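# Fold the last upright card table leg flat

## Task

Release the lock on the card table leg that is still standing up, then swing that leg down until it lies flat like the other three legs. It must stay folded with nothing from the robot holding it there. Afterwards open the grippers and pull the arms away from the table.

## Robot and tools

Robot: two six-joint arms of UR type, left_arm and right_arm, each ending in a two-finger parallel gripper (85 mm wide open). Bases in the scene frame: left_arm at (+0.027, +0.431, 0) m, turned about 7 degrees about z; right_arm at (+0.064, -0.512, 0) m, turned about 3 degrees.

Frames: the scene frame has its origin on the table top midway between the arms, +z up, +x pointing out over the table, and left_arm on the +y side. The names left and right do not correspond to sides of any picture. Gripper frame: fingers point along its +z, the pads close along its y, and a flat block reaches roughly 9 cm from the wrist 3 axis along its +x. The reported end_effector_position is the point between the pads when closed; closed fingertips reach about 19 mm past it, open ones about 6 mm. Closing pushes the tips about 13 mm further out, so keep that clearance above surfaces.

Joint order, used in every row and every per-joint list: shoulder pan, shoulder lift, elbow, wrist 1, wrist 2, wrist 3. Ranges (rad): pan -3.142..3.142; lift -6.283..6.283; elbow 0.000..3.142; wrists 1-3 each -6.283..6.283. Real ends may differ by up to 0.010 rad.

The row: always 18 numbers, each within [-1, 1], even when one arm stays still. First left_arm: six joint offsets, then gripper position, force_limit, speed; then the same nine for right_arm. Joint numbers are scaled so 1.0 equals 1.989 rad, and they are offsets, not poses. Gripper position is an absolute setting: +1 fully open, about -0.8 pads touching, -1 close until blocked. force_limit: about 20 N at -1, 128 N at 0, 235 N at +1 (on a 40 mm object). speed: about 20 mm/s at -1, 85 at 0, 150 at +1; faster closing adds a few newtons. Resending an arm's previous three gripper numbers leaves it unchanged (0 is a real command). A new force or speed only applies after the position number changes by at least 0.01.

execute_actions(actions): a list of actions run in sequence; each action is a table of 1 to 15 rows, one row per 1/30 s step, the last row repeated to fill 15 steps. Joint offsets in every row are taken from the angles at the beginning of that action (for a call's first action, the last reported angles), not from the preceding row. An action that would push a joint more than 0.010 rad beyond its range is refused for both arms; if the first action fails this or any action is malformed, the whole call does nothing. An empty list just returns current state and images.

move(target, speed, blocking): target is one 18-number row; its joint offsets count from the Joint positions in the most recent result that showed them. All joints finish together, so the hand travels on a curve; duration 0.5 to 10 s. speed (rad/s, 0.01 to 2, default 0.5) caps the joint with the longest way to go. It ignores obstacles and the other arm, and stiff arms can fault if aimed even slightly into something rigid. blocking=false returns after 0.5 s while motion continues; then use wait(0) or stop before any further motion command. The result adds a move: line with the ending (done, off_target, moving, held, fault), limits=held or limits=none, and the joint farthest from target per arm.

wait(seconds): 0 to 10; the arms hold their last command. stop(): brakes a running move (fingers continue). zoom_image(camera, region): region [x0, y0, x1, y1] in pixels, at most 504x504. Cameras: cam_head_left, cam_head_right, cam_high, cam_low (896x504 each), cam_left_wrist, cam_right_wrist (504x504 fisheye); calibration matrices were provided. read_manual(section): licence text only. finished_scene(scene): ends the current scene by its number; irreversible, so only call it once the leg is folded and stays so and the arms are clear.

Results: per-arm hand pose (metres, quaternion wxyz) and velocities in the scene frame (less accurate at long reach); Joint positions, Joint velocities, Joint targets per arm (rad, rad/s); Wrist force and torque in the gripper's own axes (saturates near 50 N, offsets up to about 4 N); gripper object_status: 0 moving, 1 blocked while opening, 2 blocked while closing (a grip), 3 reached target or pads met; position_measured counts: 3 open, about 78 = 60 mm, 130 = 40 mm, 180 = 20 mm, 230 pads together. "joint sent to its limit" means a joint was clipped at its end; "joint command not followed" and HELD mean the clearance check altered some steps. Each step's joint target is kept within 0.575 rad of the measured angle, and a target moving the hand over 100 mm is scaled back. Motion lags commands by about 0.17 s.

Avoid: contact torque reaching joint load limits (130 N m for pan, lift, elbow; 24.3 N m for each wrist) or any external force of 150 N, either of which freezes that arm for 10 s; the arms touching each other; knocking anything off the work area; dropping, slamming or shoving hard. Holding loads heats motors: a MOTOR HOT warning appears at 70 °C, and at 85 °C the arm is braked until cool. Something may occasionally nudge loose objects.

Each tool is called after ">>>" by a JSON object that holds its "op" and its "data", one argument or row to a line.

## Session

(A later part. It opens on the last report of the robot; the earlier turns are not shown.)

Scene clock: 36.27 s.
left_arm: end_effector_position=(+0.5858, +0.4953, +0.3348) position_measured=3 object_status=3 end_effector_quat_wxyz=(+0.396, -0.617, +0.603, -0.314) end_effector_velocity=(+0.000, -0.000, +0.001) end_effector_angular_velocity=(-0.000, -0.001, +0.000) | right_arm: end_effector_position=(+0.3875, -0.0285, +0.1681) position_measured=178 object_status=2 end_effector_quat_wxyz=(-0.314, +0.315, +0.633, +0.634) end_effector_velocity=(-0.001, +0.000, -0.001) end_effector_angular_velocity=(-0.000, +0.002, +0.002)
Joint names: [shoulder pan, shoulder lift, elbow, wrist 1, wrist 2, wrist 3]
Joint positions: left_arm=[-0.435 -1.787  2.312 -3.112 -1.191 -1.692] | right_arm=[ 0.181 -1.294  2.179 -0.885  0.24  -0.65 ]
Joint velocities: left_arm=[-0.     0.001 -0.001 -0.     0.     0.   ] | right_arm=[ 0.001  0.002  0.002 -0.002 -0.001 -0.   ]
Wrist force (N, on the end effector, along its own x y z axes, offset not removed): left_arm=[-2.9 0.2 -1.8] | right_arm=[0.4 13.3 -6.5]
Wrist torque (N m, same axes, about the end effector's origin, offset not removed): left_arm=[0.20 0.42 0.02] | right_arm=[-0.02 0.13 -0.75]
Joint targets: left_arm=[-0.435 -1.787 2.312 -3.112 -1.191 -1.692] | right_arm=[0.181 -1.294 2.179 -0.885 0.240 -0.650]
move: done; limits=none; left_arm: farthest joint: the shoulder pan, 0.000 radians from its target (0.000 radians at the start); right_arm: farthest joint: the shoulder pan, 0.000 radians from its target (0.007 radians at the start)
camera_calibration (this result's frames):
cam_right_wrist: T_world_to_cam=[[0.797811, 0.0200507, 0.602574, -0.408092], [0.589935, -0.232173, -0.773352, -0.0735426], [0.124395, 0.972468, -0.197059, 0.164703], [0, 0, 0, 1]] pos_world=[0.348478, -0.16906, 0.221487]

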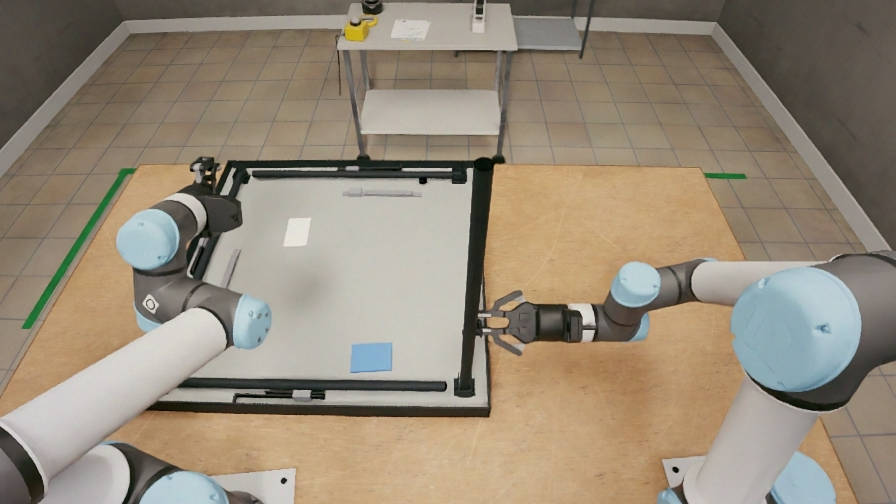

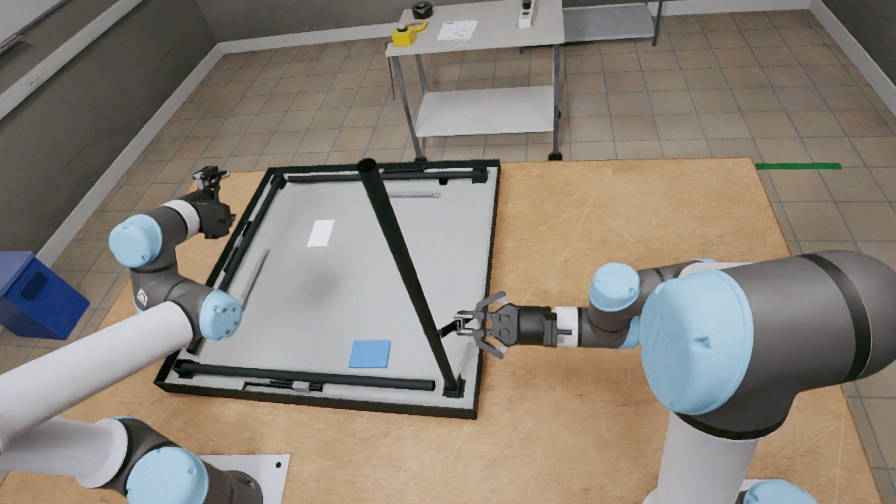

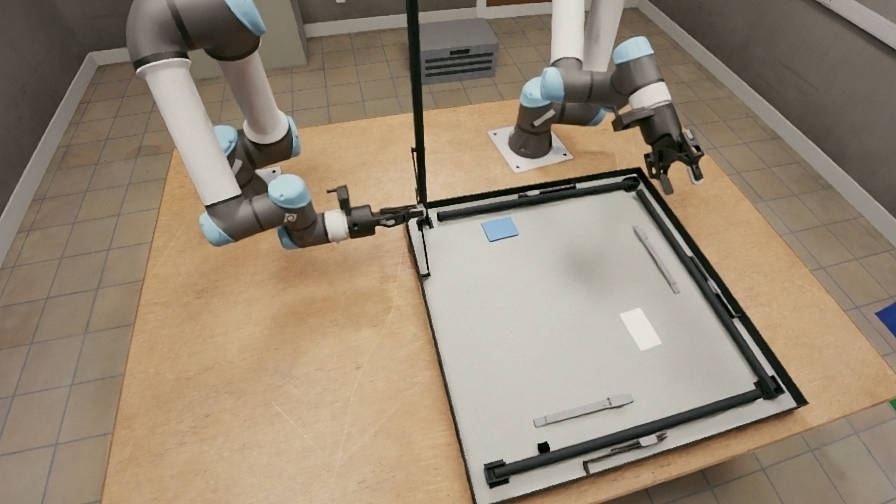

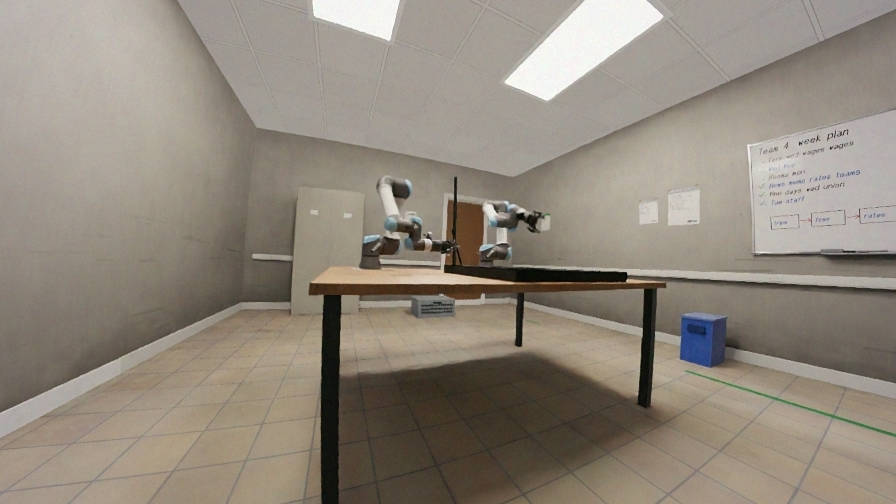

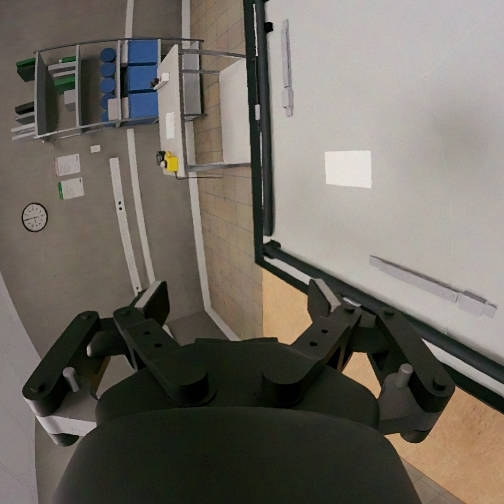

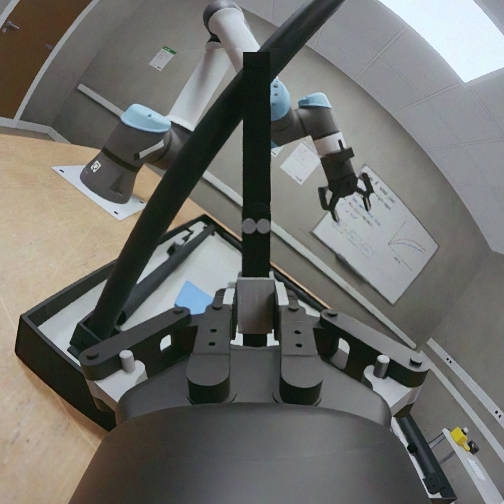

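>>> {"op": "move", "data": {
  "target": [0,0,0,0,0,0,1,0,0,-0.005,0.007,-0.0213,0.0143,-0.005,0.045,-1,-0.7,0],
  "speed": 0.08
}}

Scene clock: 41.10 s.
left_arm: end_effector_position=(+0.5858, +0.4953, +0.3348) position_measured=3 object_status=3 end_effector_quat_wxyz=(+0.396, -0.617, +0.603, -0.314) end_effector_velocity=(+0.000, -0.000, -0.000) end_effector_angular_velocity=(-0.000, +0.001, -0.001) | right_arm: end_effector_position=(+0.4034, -0.0285, +0.1736) position_measured=178 object_status=2 end_effector_quat_wxyz=(-0.342, +0.343, +0.619, +0.619) end_effector_velocity=(+0.001, -0.000, +0.000) end_effector_angular_velocity=(+0.000, +0.001, -0.001)
Joint names: [shoulder pan, shoulder lift, elbow, wrist 1, wrist 2, wrist 3]
Joint positions: left_arm=[-0.435 -1.787  2.312 -3.112 -1.191 -1.692] | right_arm=[ 0.171 -1.28   2.137 -0.856  0.23  -0.561]
Joint velocities: left_arm=[-0.     0.001 -0.     0.001 -0.001 -0.   ] | right_arm=[-0.    -0.    -0.001  0.     0.001  0.002]
Wrist force (N, on the end effector, along its own x y z axes, offset not removed): left_arm=[-0.1 2.8 -0.3] | right_arm=[0.5 1.8 -5.9]
Wrist torque (N m, same axes, about the end effector's origin, offset not removed): left_arm=[0.60 -0.09 0.09] | right_arm=[0.35 0.07 -0.08]
Joint targets: left_arm=[-0.435 -1.787 2.312 -3.112 -1.191 -1.692] | right_arm=[0.171 -1.280 2.137 -0.856 0.230 -0.560]
move: done; limits=none; left_arm: farthest joint: the shoulder pan, 0.000 radians from its target (0.000 radians at the start); right_arm: farthest joint: the shoulder pan, 0.000 radians from its target (0.010 radians at the start)
camera_calibration (this result's frames):
cam_left_wrist: T_world_to_cam=[[-0.523921, 0.0432592, -0.850668, 0.566473], [-0.310469, 0.920303, 0.238016, -0.327002], [0.793168, 0.388808, -0.468735, -0.350284], [0, 0, 0, 1]] pos_world=[0.473097, 0.412629, 0.395522]
cam_right_wrist: T_world_to_cam=[[0.848416, 0.019982, 0.528953, -0.431771], [0.518546, -0.232062, -0.822957, -0.0412634], [0.106306, 0.972496, -0.207247, 0.172873], [0, 0, 0, 1]] pos_world=[0.369341, -0.169066, 0.230256]

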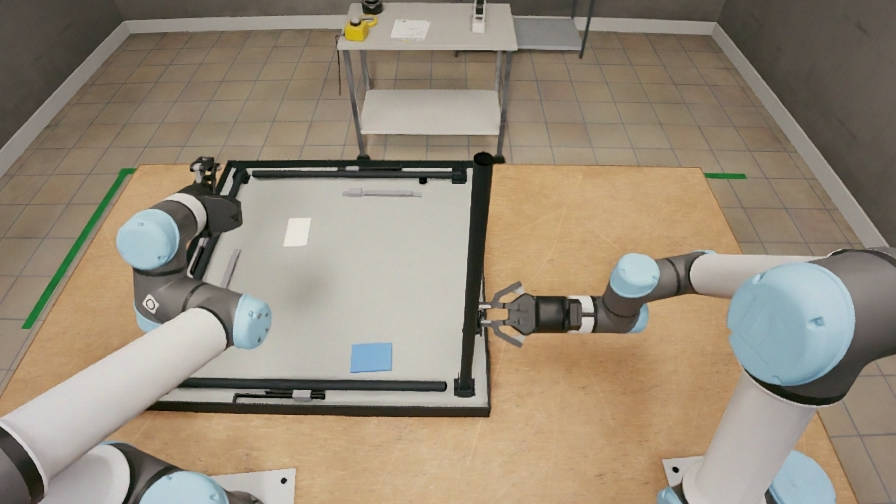

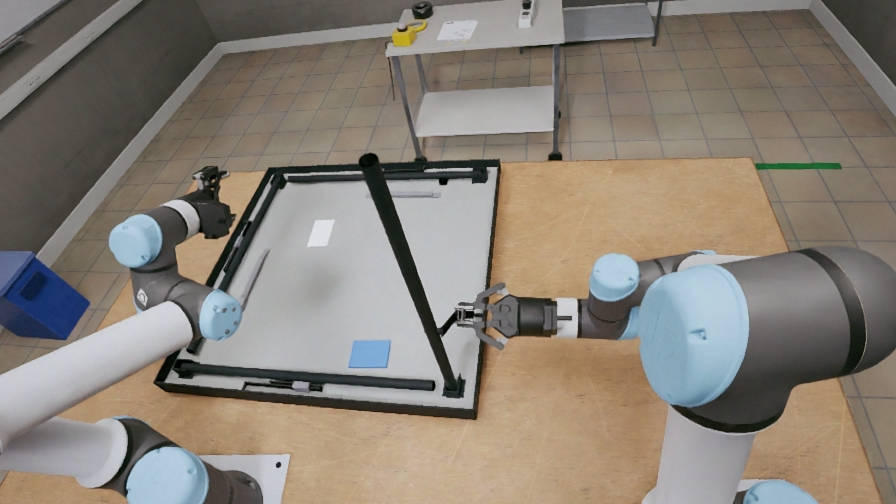

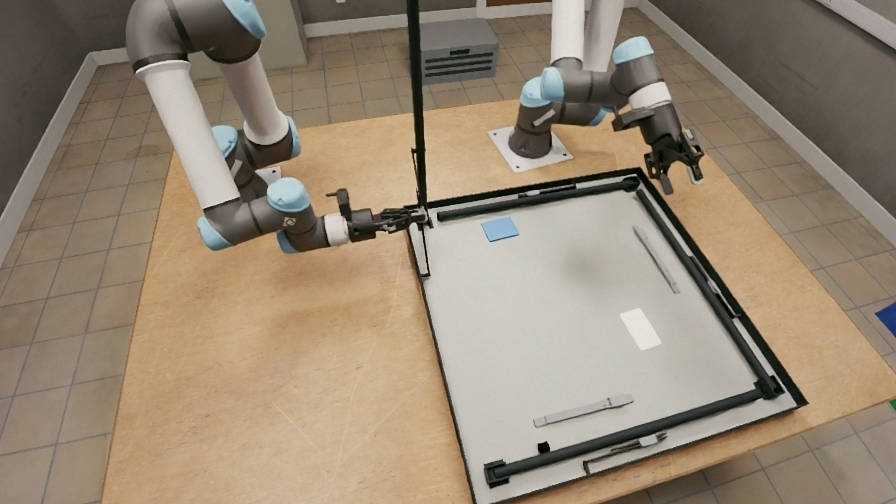

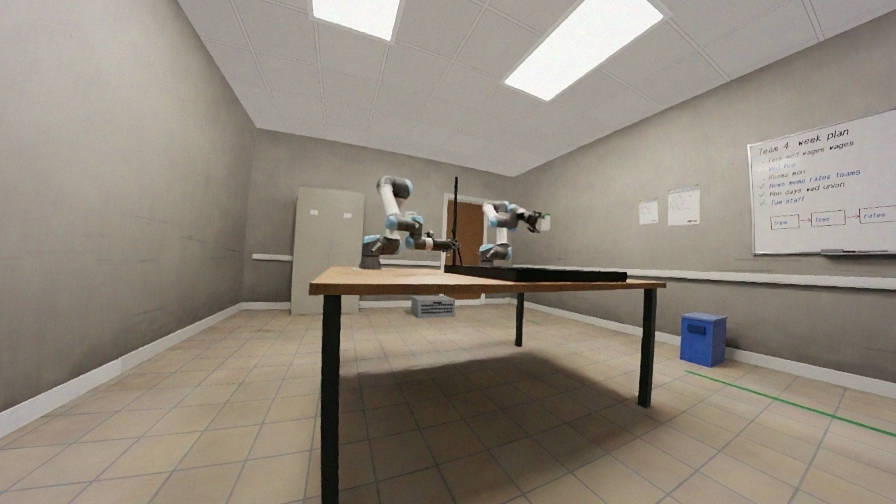

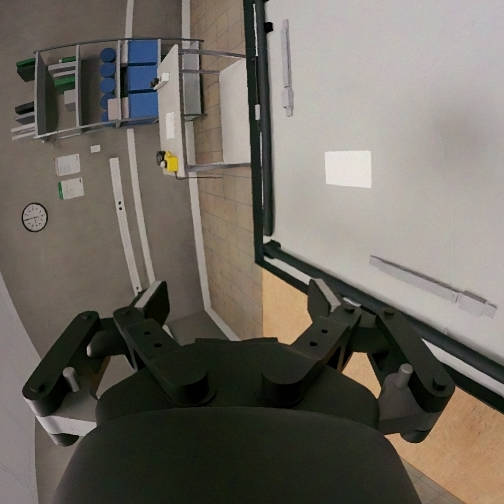

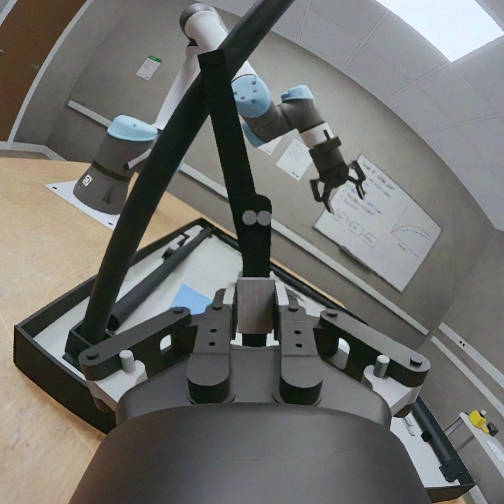

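>>> {"op": "move", "data": {
  "target": [0,0,0,0,0,0,1,0,0,-0.030,0.046,-0.114,0.068,-0.030,0.282,-0.25,-0.7,0],
  "speed": 0.25
}}

Scene clock: 48.20 s.
left_arm: end_effector_position=(+0.5858, +0.4953, +0.3348) position_measured=3 object_status=3 end_effector_quat_wxyz=(+0.396, -0.617, +0.603, -0.314) end_effector_velocity=(-0.000, -0.000, +0.000) end_effector_angular_velocity=(-0.000, -0.000, -0.000) | right_arm: end_effector_position=(+0.4889, -0.0365, +0.1981) position_measured=160 object_status=3 end_effector_quat_wxyz=(+0.500, -0.501, -0.499, -0.500) end_effector_velocity=(+0.000, -0.000, +0.000) end_effector_angular_velocity=(-0.000, +0.002, -0.000)
Joint names: [shoulder pan, shoulder lift, elbow, wrist 1, wrist 2, wrist 3]
Joint positions: left_arm=[-0.435 -1.787  2.312 -3.112 -1.191 -1.692] | right_arm=[ 0.112 -1.189  1.91  -0.721  0.17   0.   ]
Joint velocities: left_arm=[-0.    -0.001  0.    -0.    -0.    -0.   ] | right_arm=[-0.001 -0.    -0.001  0.002 -0.     0.001]
Wrist force (N, on the end effector, along its own x y z axes, offset not removed): left_arm=[0.2 -0.7 -1.5] | right_arm=[-1.1 3.1 0.8]
Wrist torque (N m, same axes, about the end effector's origin, offset not removed): left_arm=[0.05 0.02 0.04] | right_arm=[0.18 0.06 -0.03]
Joint targets: left_arm=[-0.435 -1.787 2.312 -3.112 -1.191 -1.692] | right_arm=[0.112 -1.189 1.910 -0.721 0.170 0.000]
move: done; limits=none; left_arm: farthest joint: the shoulder pan, 0.000 radians from its target (0.000 radians at the start); right_arm: farthest joint: the shoulder pan, 0.000 radians from its target (0.060 radians at the start)
camera_calibration (this result's frames):
cam_left_wrist: T_world_to_cam=[[-0.523921, 0.0432594, -0.850668, 0.566473], [-0.310469, 0.920303, 0.238016, -0.327002], [0.793168, 0.388808, -0.468735, -0.350284], [0, 0, 0, 1]] pos_world=[0.473097, 0.412629, 0.395522]
cam_right_wrist: T_world_to_cam=[[0.999801, 0.0197065, -0.00322393, -0.485692], [0.00142181, -0.231295, -0.972883, 0.215249], [-0.0199178, 0.972684, -0.231277, 0.24321], [0, 0, 0, 1]] pos_world=[0.490134, -0.177209, 0.264096]

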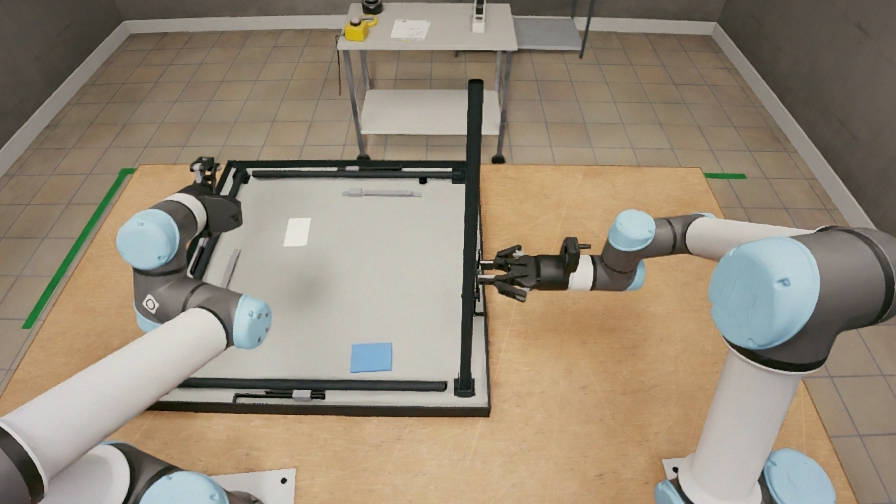

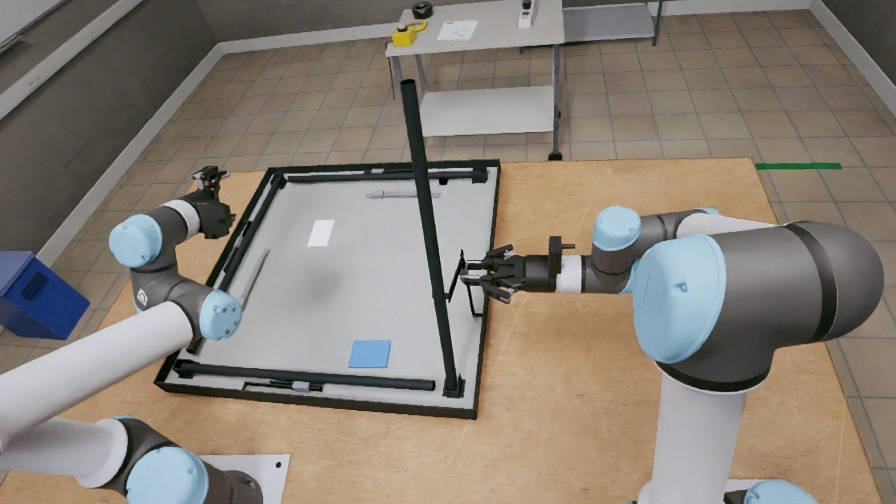

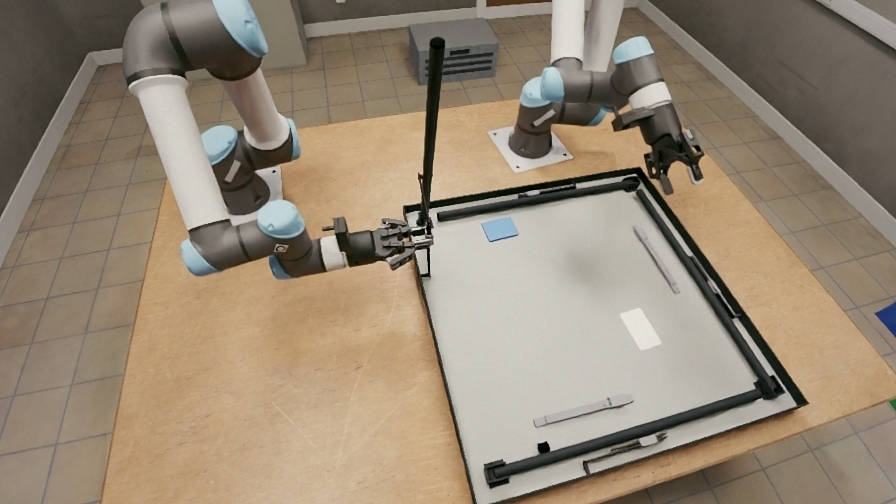

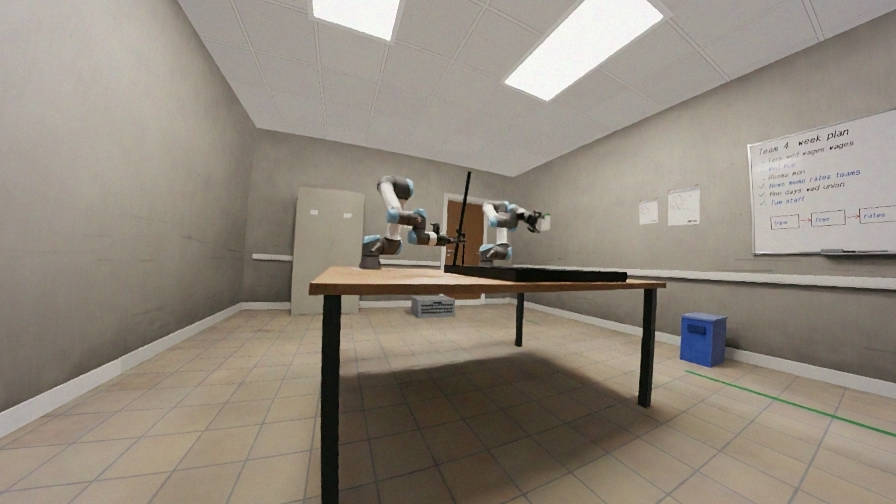

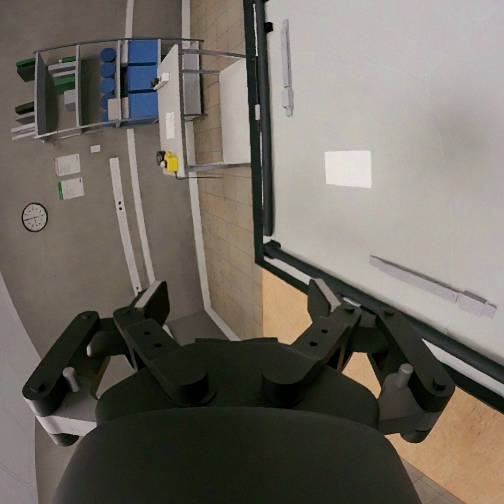

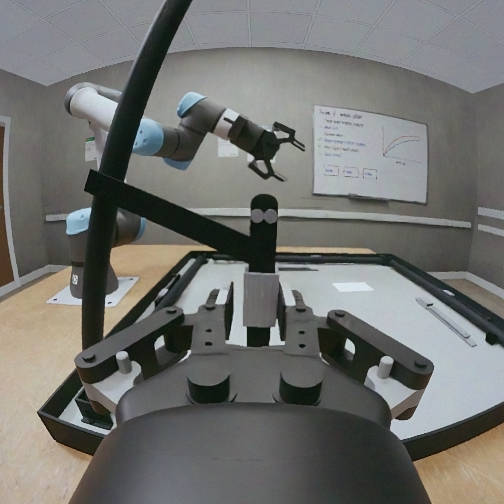

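>>> {"op": "move", "data": {
  "target": [0,0,0,0,0,0,1,0,0,-0.0146,0.1146,-0.1187,0.004,-0.0146,0.36,-0.25,-0.7,0],
  "speed": 0.3
}}

Scene clock: 54.03 s.
left_arm: end_effector_position=(+0.5858, +0.4953, +0.3348) position_measured=3 object_status=3 end_effector_quat_wxyz=(+0.396, -0.617, +0.603, -0.314) end_effector_velocity=(+0.000, -0.000, +0.000) end_effector_angular_velocity=(-0.000, -0.001, -0.000) | right_arm: end_effector_position=(+0.5810, -0.0368, +0.1545) position_measured=160 object_status=3 end_effector_quat_wxyz=(+0.643, -0.644, -0.293, -0.293) end_effector_velocity=(+0.001, -0.001, +0.001) end_effector_angular_velocity=(+0.000, -0.002, -0.002)
Joint names: [shoulder pan, shoulder lift, elbow, wrist 1, wrist 2, wrist 3]
Joint positions: left_arm=[-0.435 -1.787  2.312 -3.112 -1.191 -1.692] | right_arm=[ 0.083 -0.961  1.674 -0.713  0.141  0.716]
Joint velocities: left_arm=[-0.    -0.    -0.    -0.001 -0.     0.   ] | right_arm=[-0.002  0.    -0.002 -0.001 -0.     0.001]
Wrist force (N, on the end effector, along its own x y z axes, offset not removed): left_arm=[-0.2 0.6 -0.9] | right_arm=[-2.1 5.4 2.6]
Wrist torque (N m, same axes, about the end effector's origin, offset not removed): left_arm=[0.05 -0.07 -0.17] | right_arm=[-0.12 0.14 -0.14]
Joint targets: left_arm=[-0.435 -1.787 2.312 -3.112 -1.191 -1.692] | right_arm=[0.083 -0.961 1.674 -0.713 0.141 0.716]
move: done; limits=none; left_arm: farthest joint: the shoulder pan, 0.000 radians from its target (0.000 radians at the start); right_arm: farthest joint: the shoulder pan, 0.000 radians from its target (0.029 radians at the start)
camera_calibration (this result's frames):
cam_left_wrist: T_world_to_cam=[[-0.52392, 0.0432593, -0.850668, 0.566473], [-0.31047, 0.920303, 0.238016, -0.327002], [0.793168, 0.388808, -0.468735, -0.350284], [0, 0, 0, 1]] pos_world=[0.473097, 0.412629, 0.395522]
cam_right_wrist: T_world_to_cam=[[0.752423, 0.0200432, -0.658375, -0.332939], [-0.637322, -0.230317, -0.735374, 0.507104], [-0.166374, 0.972909, -0.160522, 0.309387], [0, 0, 0, 1]] pos_world=[0.625174, -0.177538, 0.203376]

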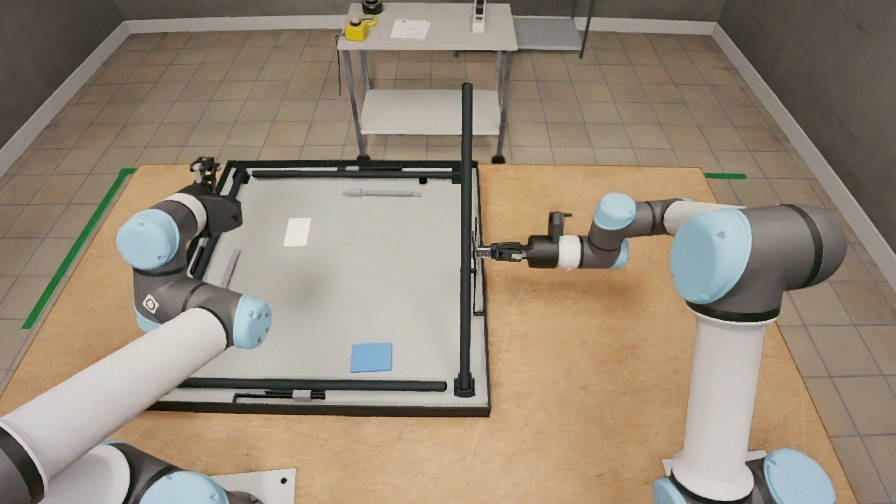

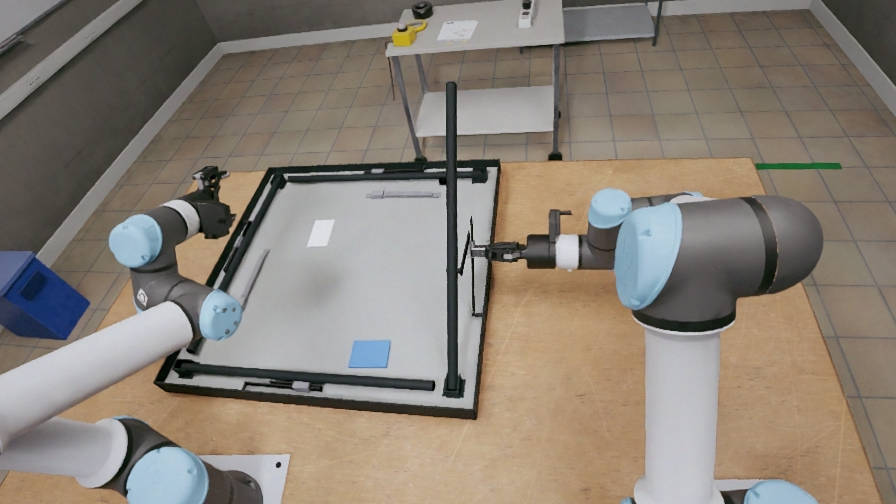

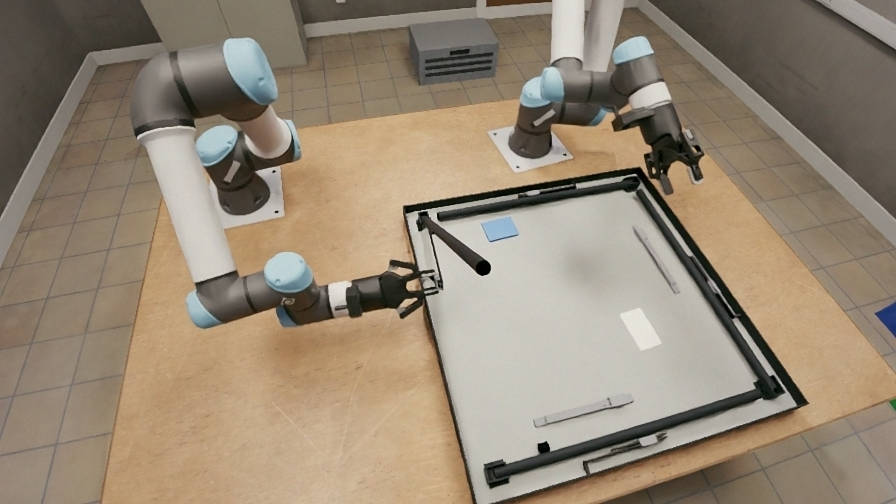

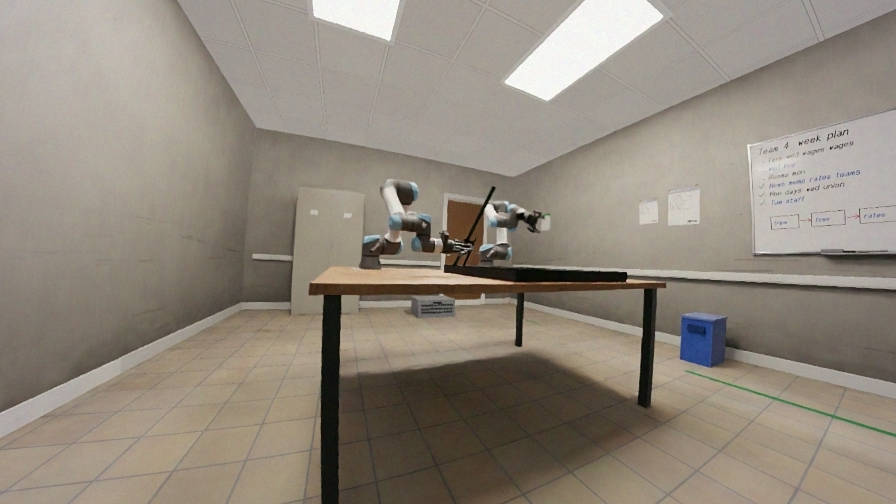

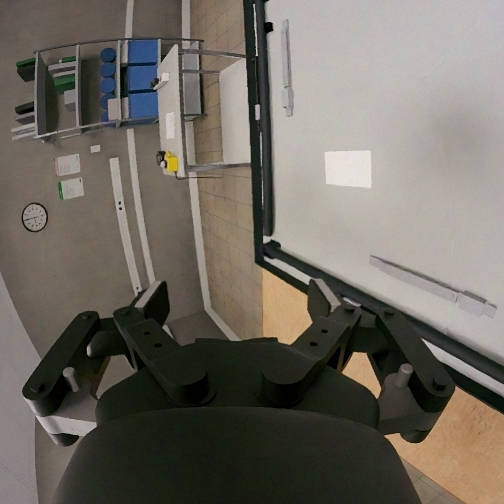

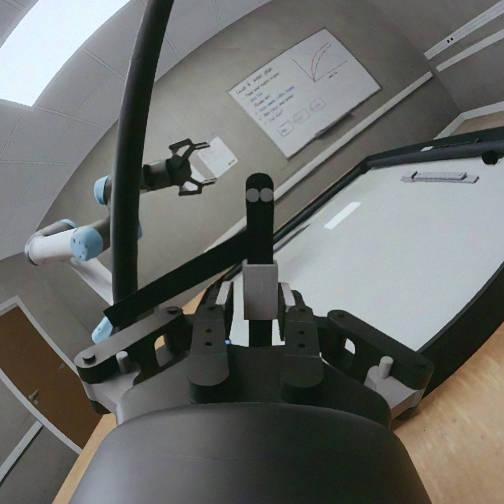

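>>> {"op": "move", "data": {
  "target": [-0.355,0.236,-0.389,0.663,-0.191,0.339,0.3,-0.8,0,-0.001,0.0905,-0.067,-0.0236,-0.001,0.243,-0.25,-0.7,0],
  "speed": 0.6
}}

Scene clock: 66.60 s.
left_arm: end_effector_position=(+0.4501, -0.0003, +0.2205) position_measured=91 object_status=3 end_effector_quat_wxyz=(+0.001, -0.000, +1.000, -0.001) end_effector_velocity=(+0.000, -0.000, +0.000) end_effector_angular_velocity=(+0.001, -0.001, -0.002) | right_arm: end_effector_position=(+0.6271, -0.0315, +0.0918) position_measured=160 object_status=3 end_effector_quat_wxyz=(+0.695, -0.695, -0.130, -0.131) end_effector_velocity=(-0.000, -0.000, -0.000) end_effector_angular_velocity=(+0.000, -0.000, +0.000)
Joint names: [shoulder pan, shoulder lift, elbow, wrist 1, wrist 2, wrist 3]
Joint positions: left_arm=[-1.141 -1.318  1.539 -1.794 -1.571 -1.018] | right_arm=[ 0.081 -0.781  1.541 -0.76   0.139  1.199]
Joint velocities: left_arm=[-0.001  0.001 -0.001  0.001  0.002  0.001] | right_arm=[-0.     0.     0.    -0.001 -0.001  0.001]
Wrist force (N, on the end effector, along its own x y z axes, offset not removed): left_arm=[0.4 0.8 -1.4] | right_arm=[-9.0 -37.4 -3.5]
Wrist torque (N m, same axes, about the end effector's origin, offset not removed): left_arm=[0.33 -0.04 0.03] | right_arm=[-0.40 -0.20 0.37]
Joint targets: left_arm=[-1.141 -1.318 1.539 -1.794 -1.571 -1.018] | right_arm=[0.081 -0.781 1.541 -0.760 0.139 1.199]
move: done; limits=none; left_arm: farthest joint: the shoulder pan, 0.000 radians from its target (0.706 radians at the start); right_arm: farthest joint: the shoulder pan, 0.000 radians from its target (0.002 radians at the start)
camera_calibration (this result's frames):
cam_left_wrist: T_world_to_cam=[[0.00490465, 0.999516, 0.0307332, -0.0124458], [0.958658, -0.0134441, 0.284242, -0.467476], [0.284518, 0.0280686, -0.95826, 0.233258], [0, 0, 0, 1]] pos_world=[0.381845, -0.000392206, 0.356781]
cam_right_wrist: T_world_to_cam=[[0.360585, 0.0206676, -0.932497, -0.138141], [-0.905968, -0.229992, -0.355424, 0.625145], [-0.221813, 0.972973, -0.0642075, 0.32773], [0, 0, 0, 1]] pos_world=[0.688868, -0.172239, 0.114418]

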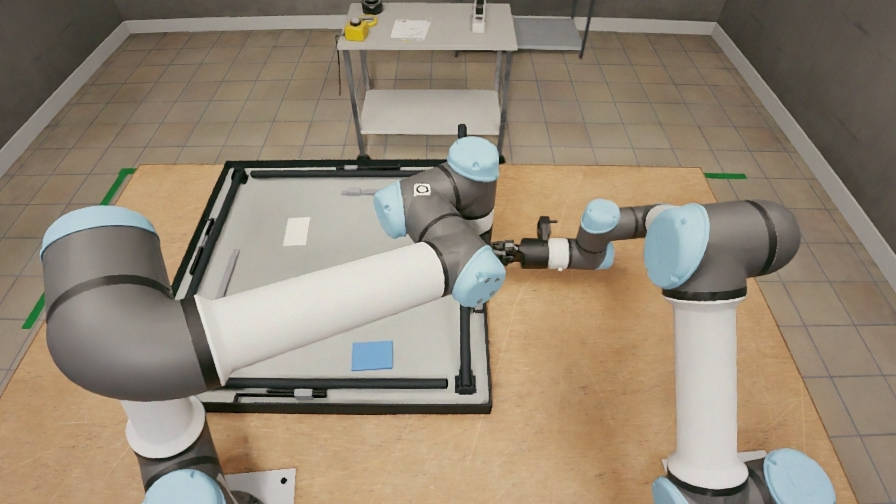

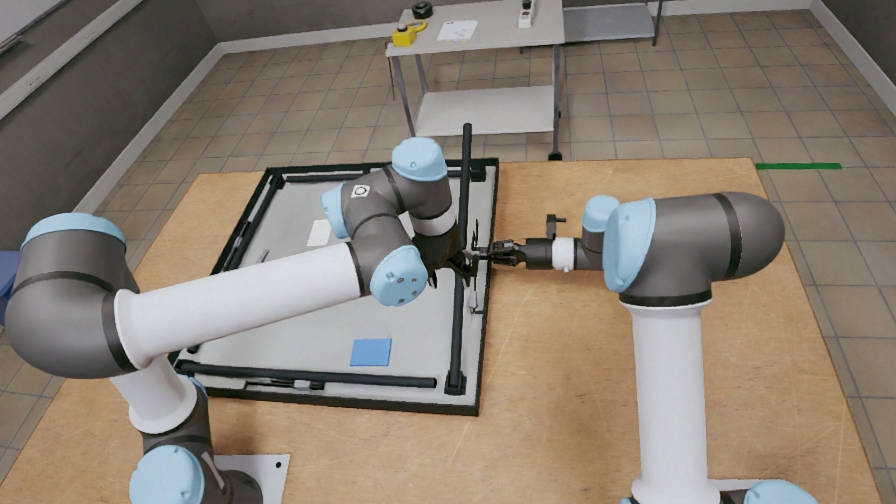

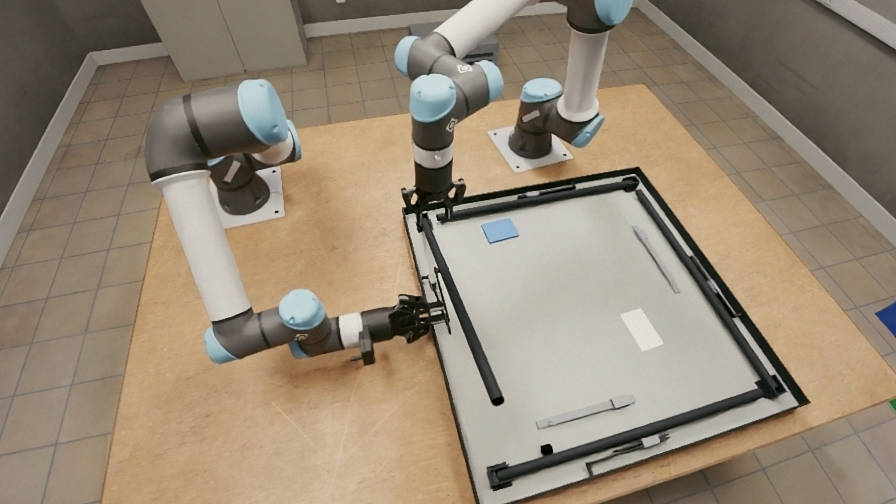

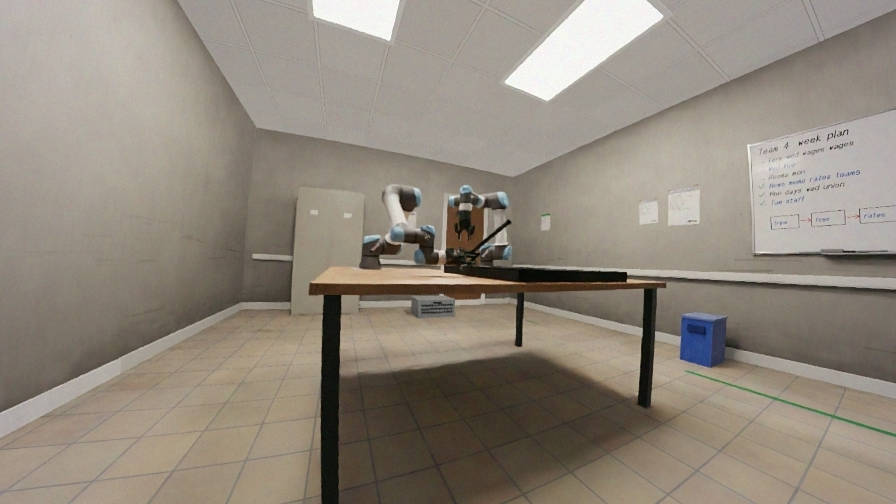

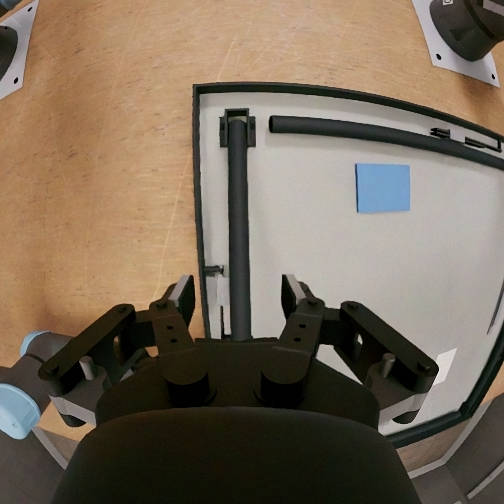

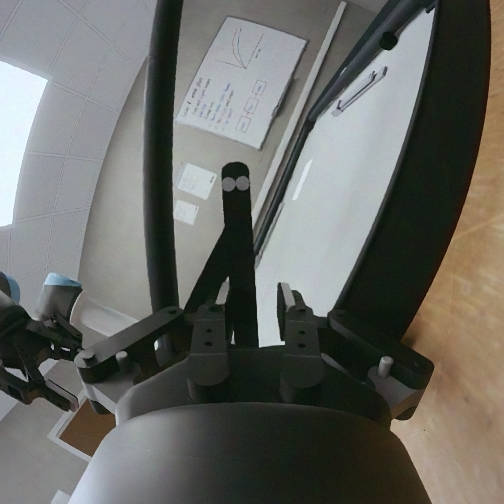

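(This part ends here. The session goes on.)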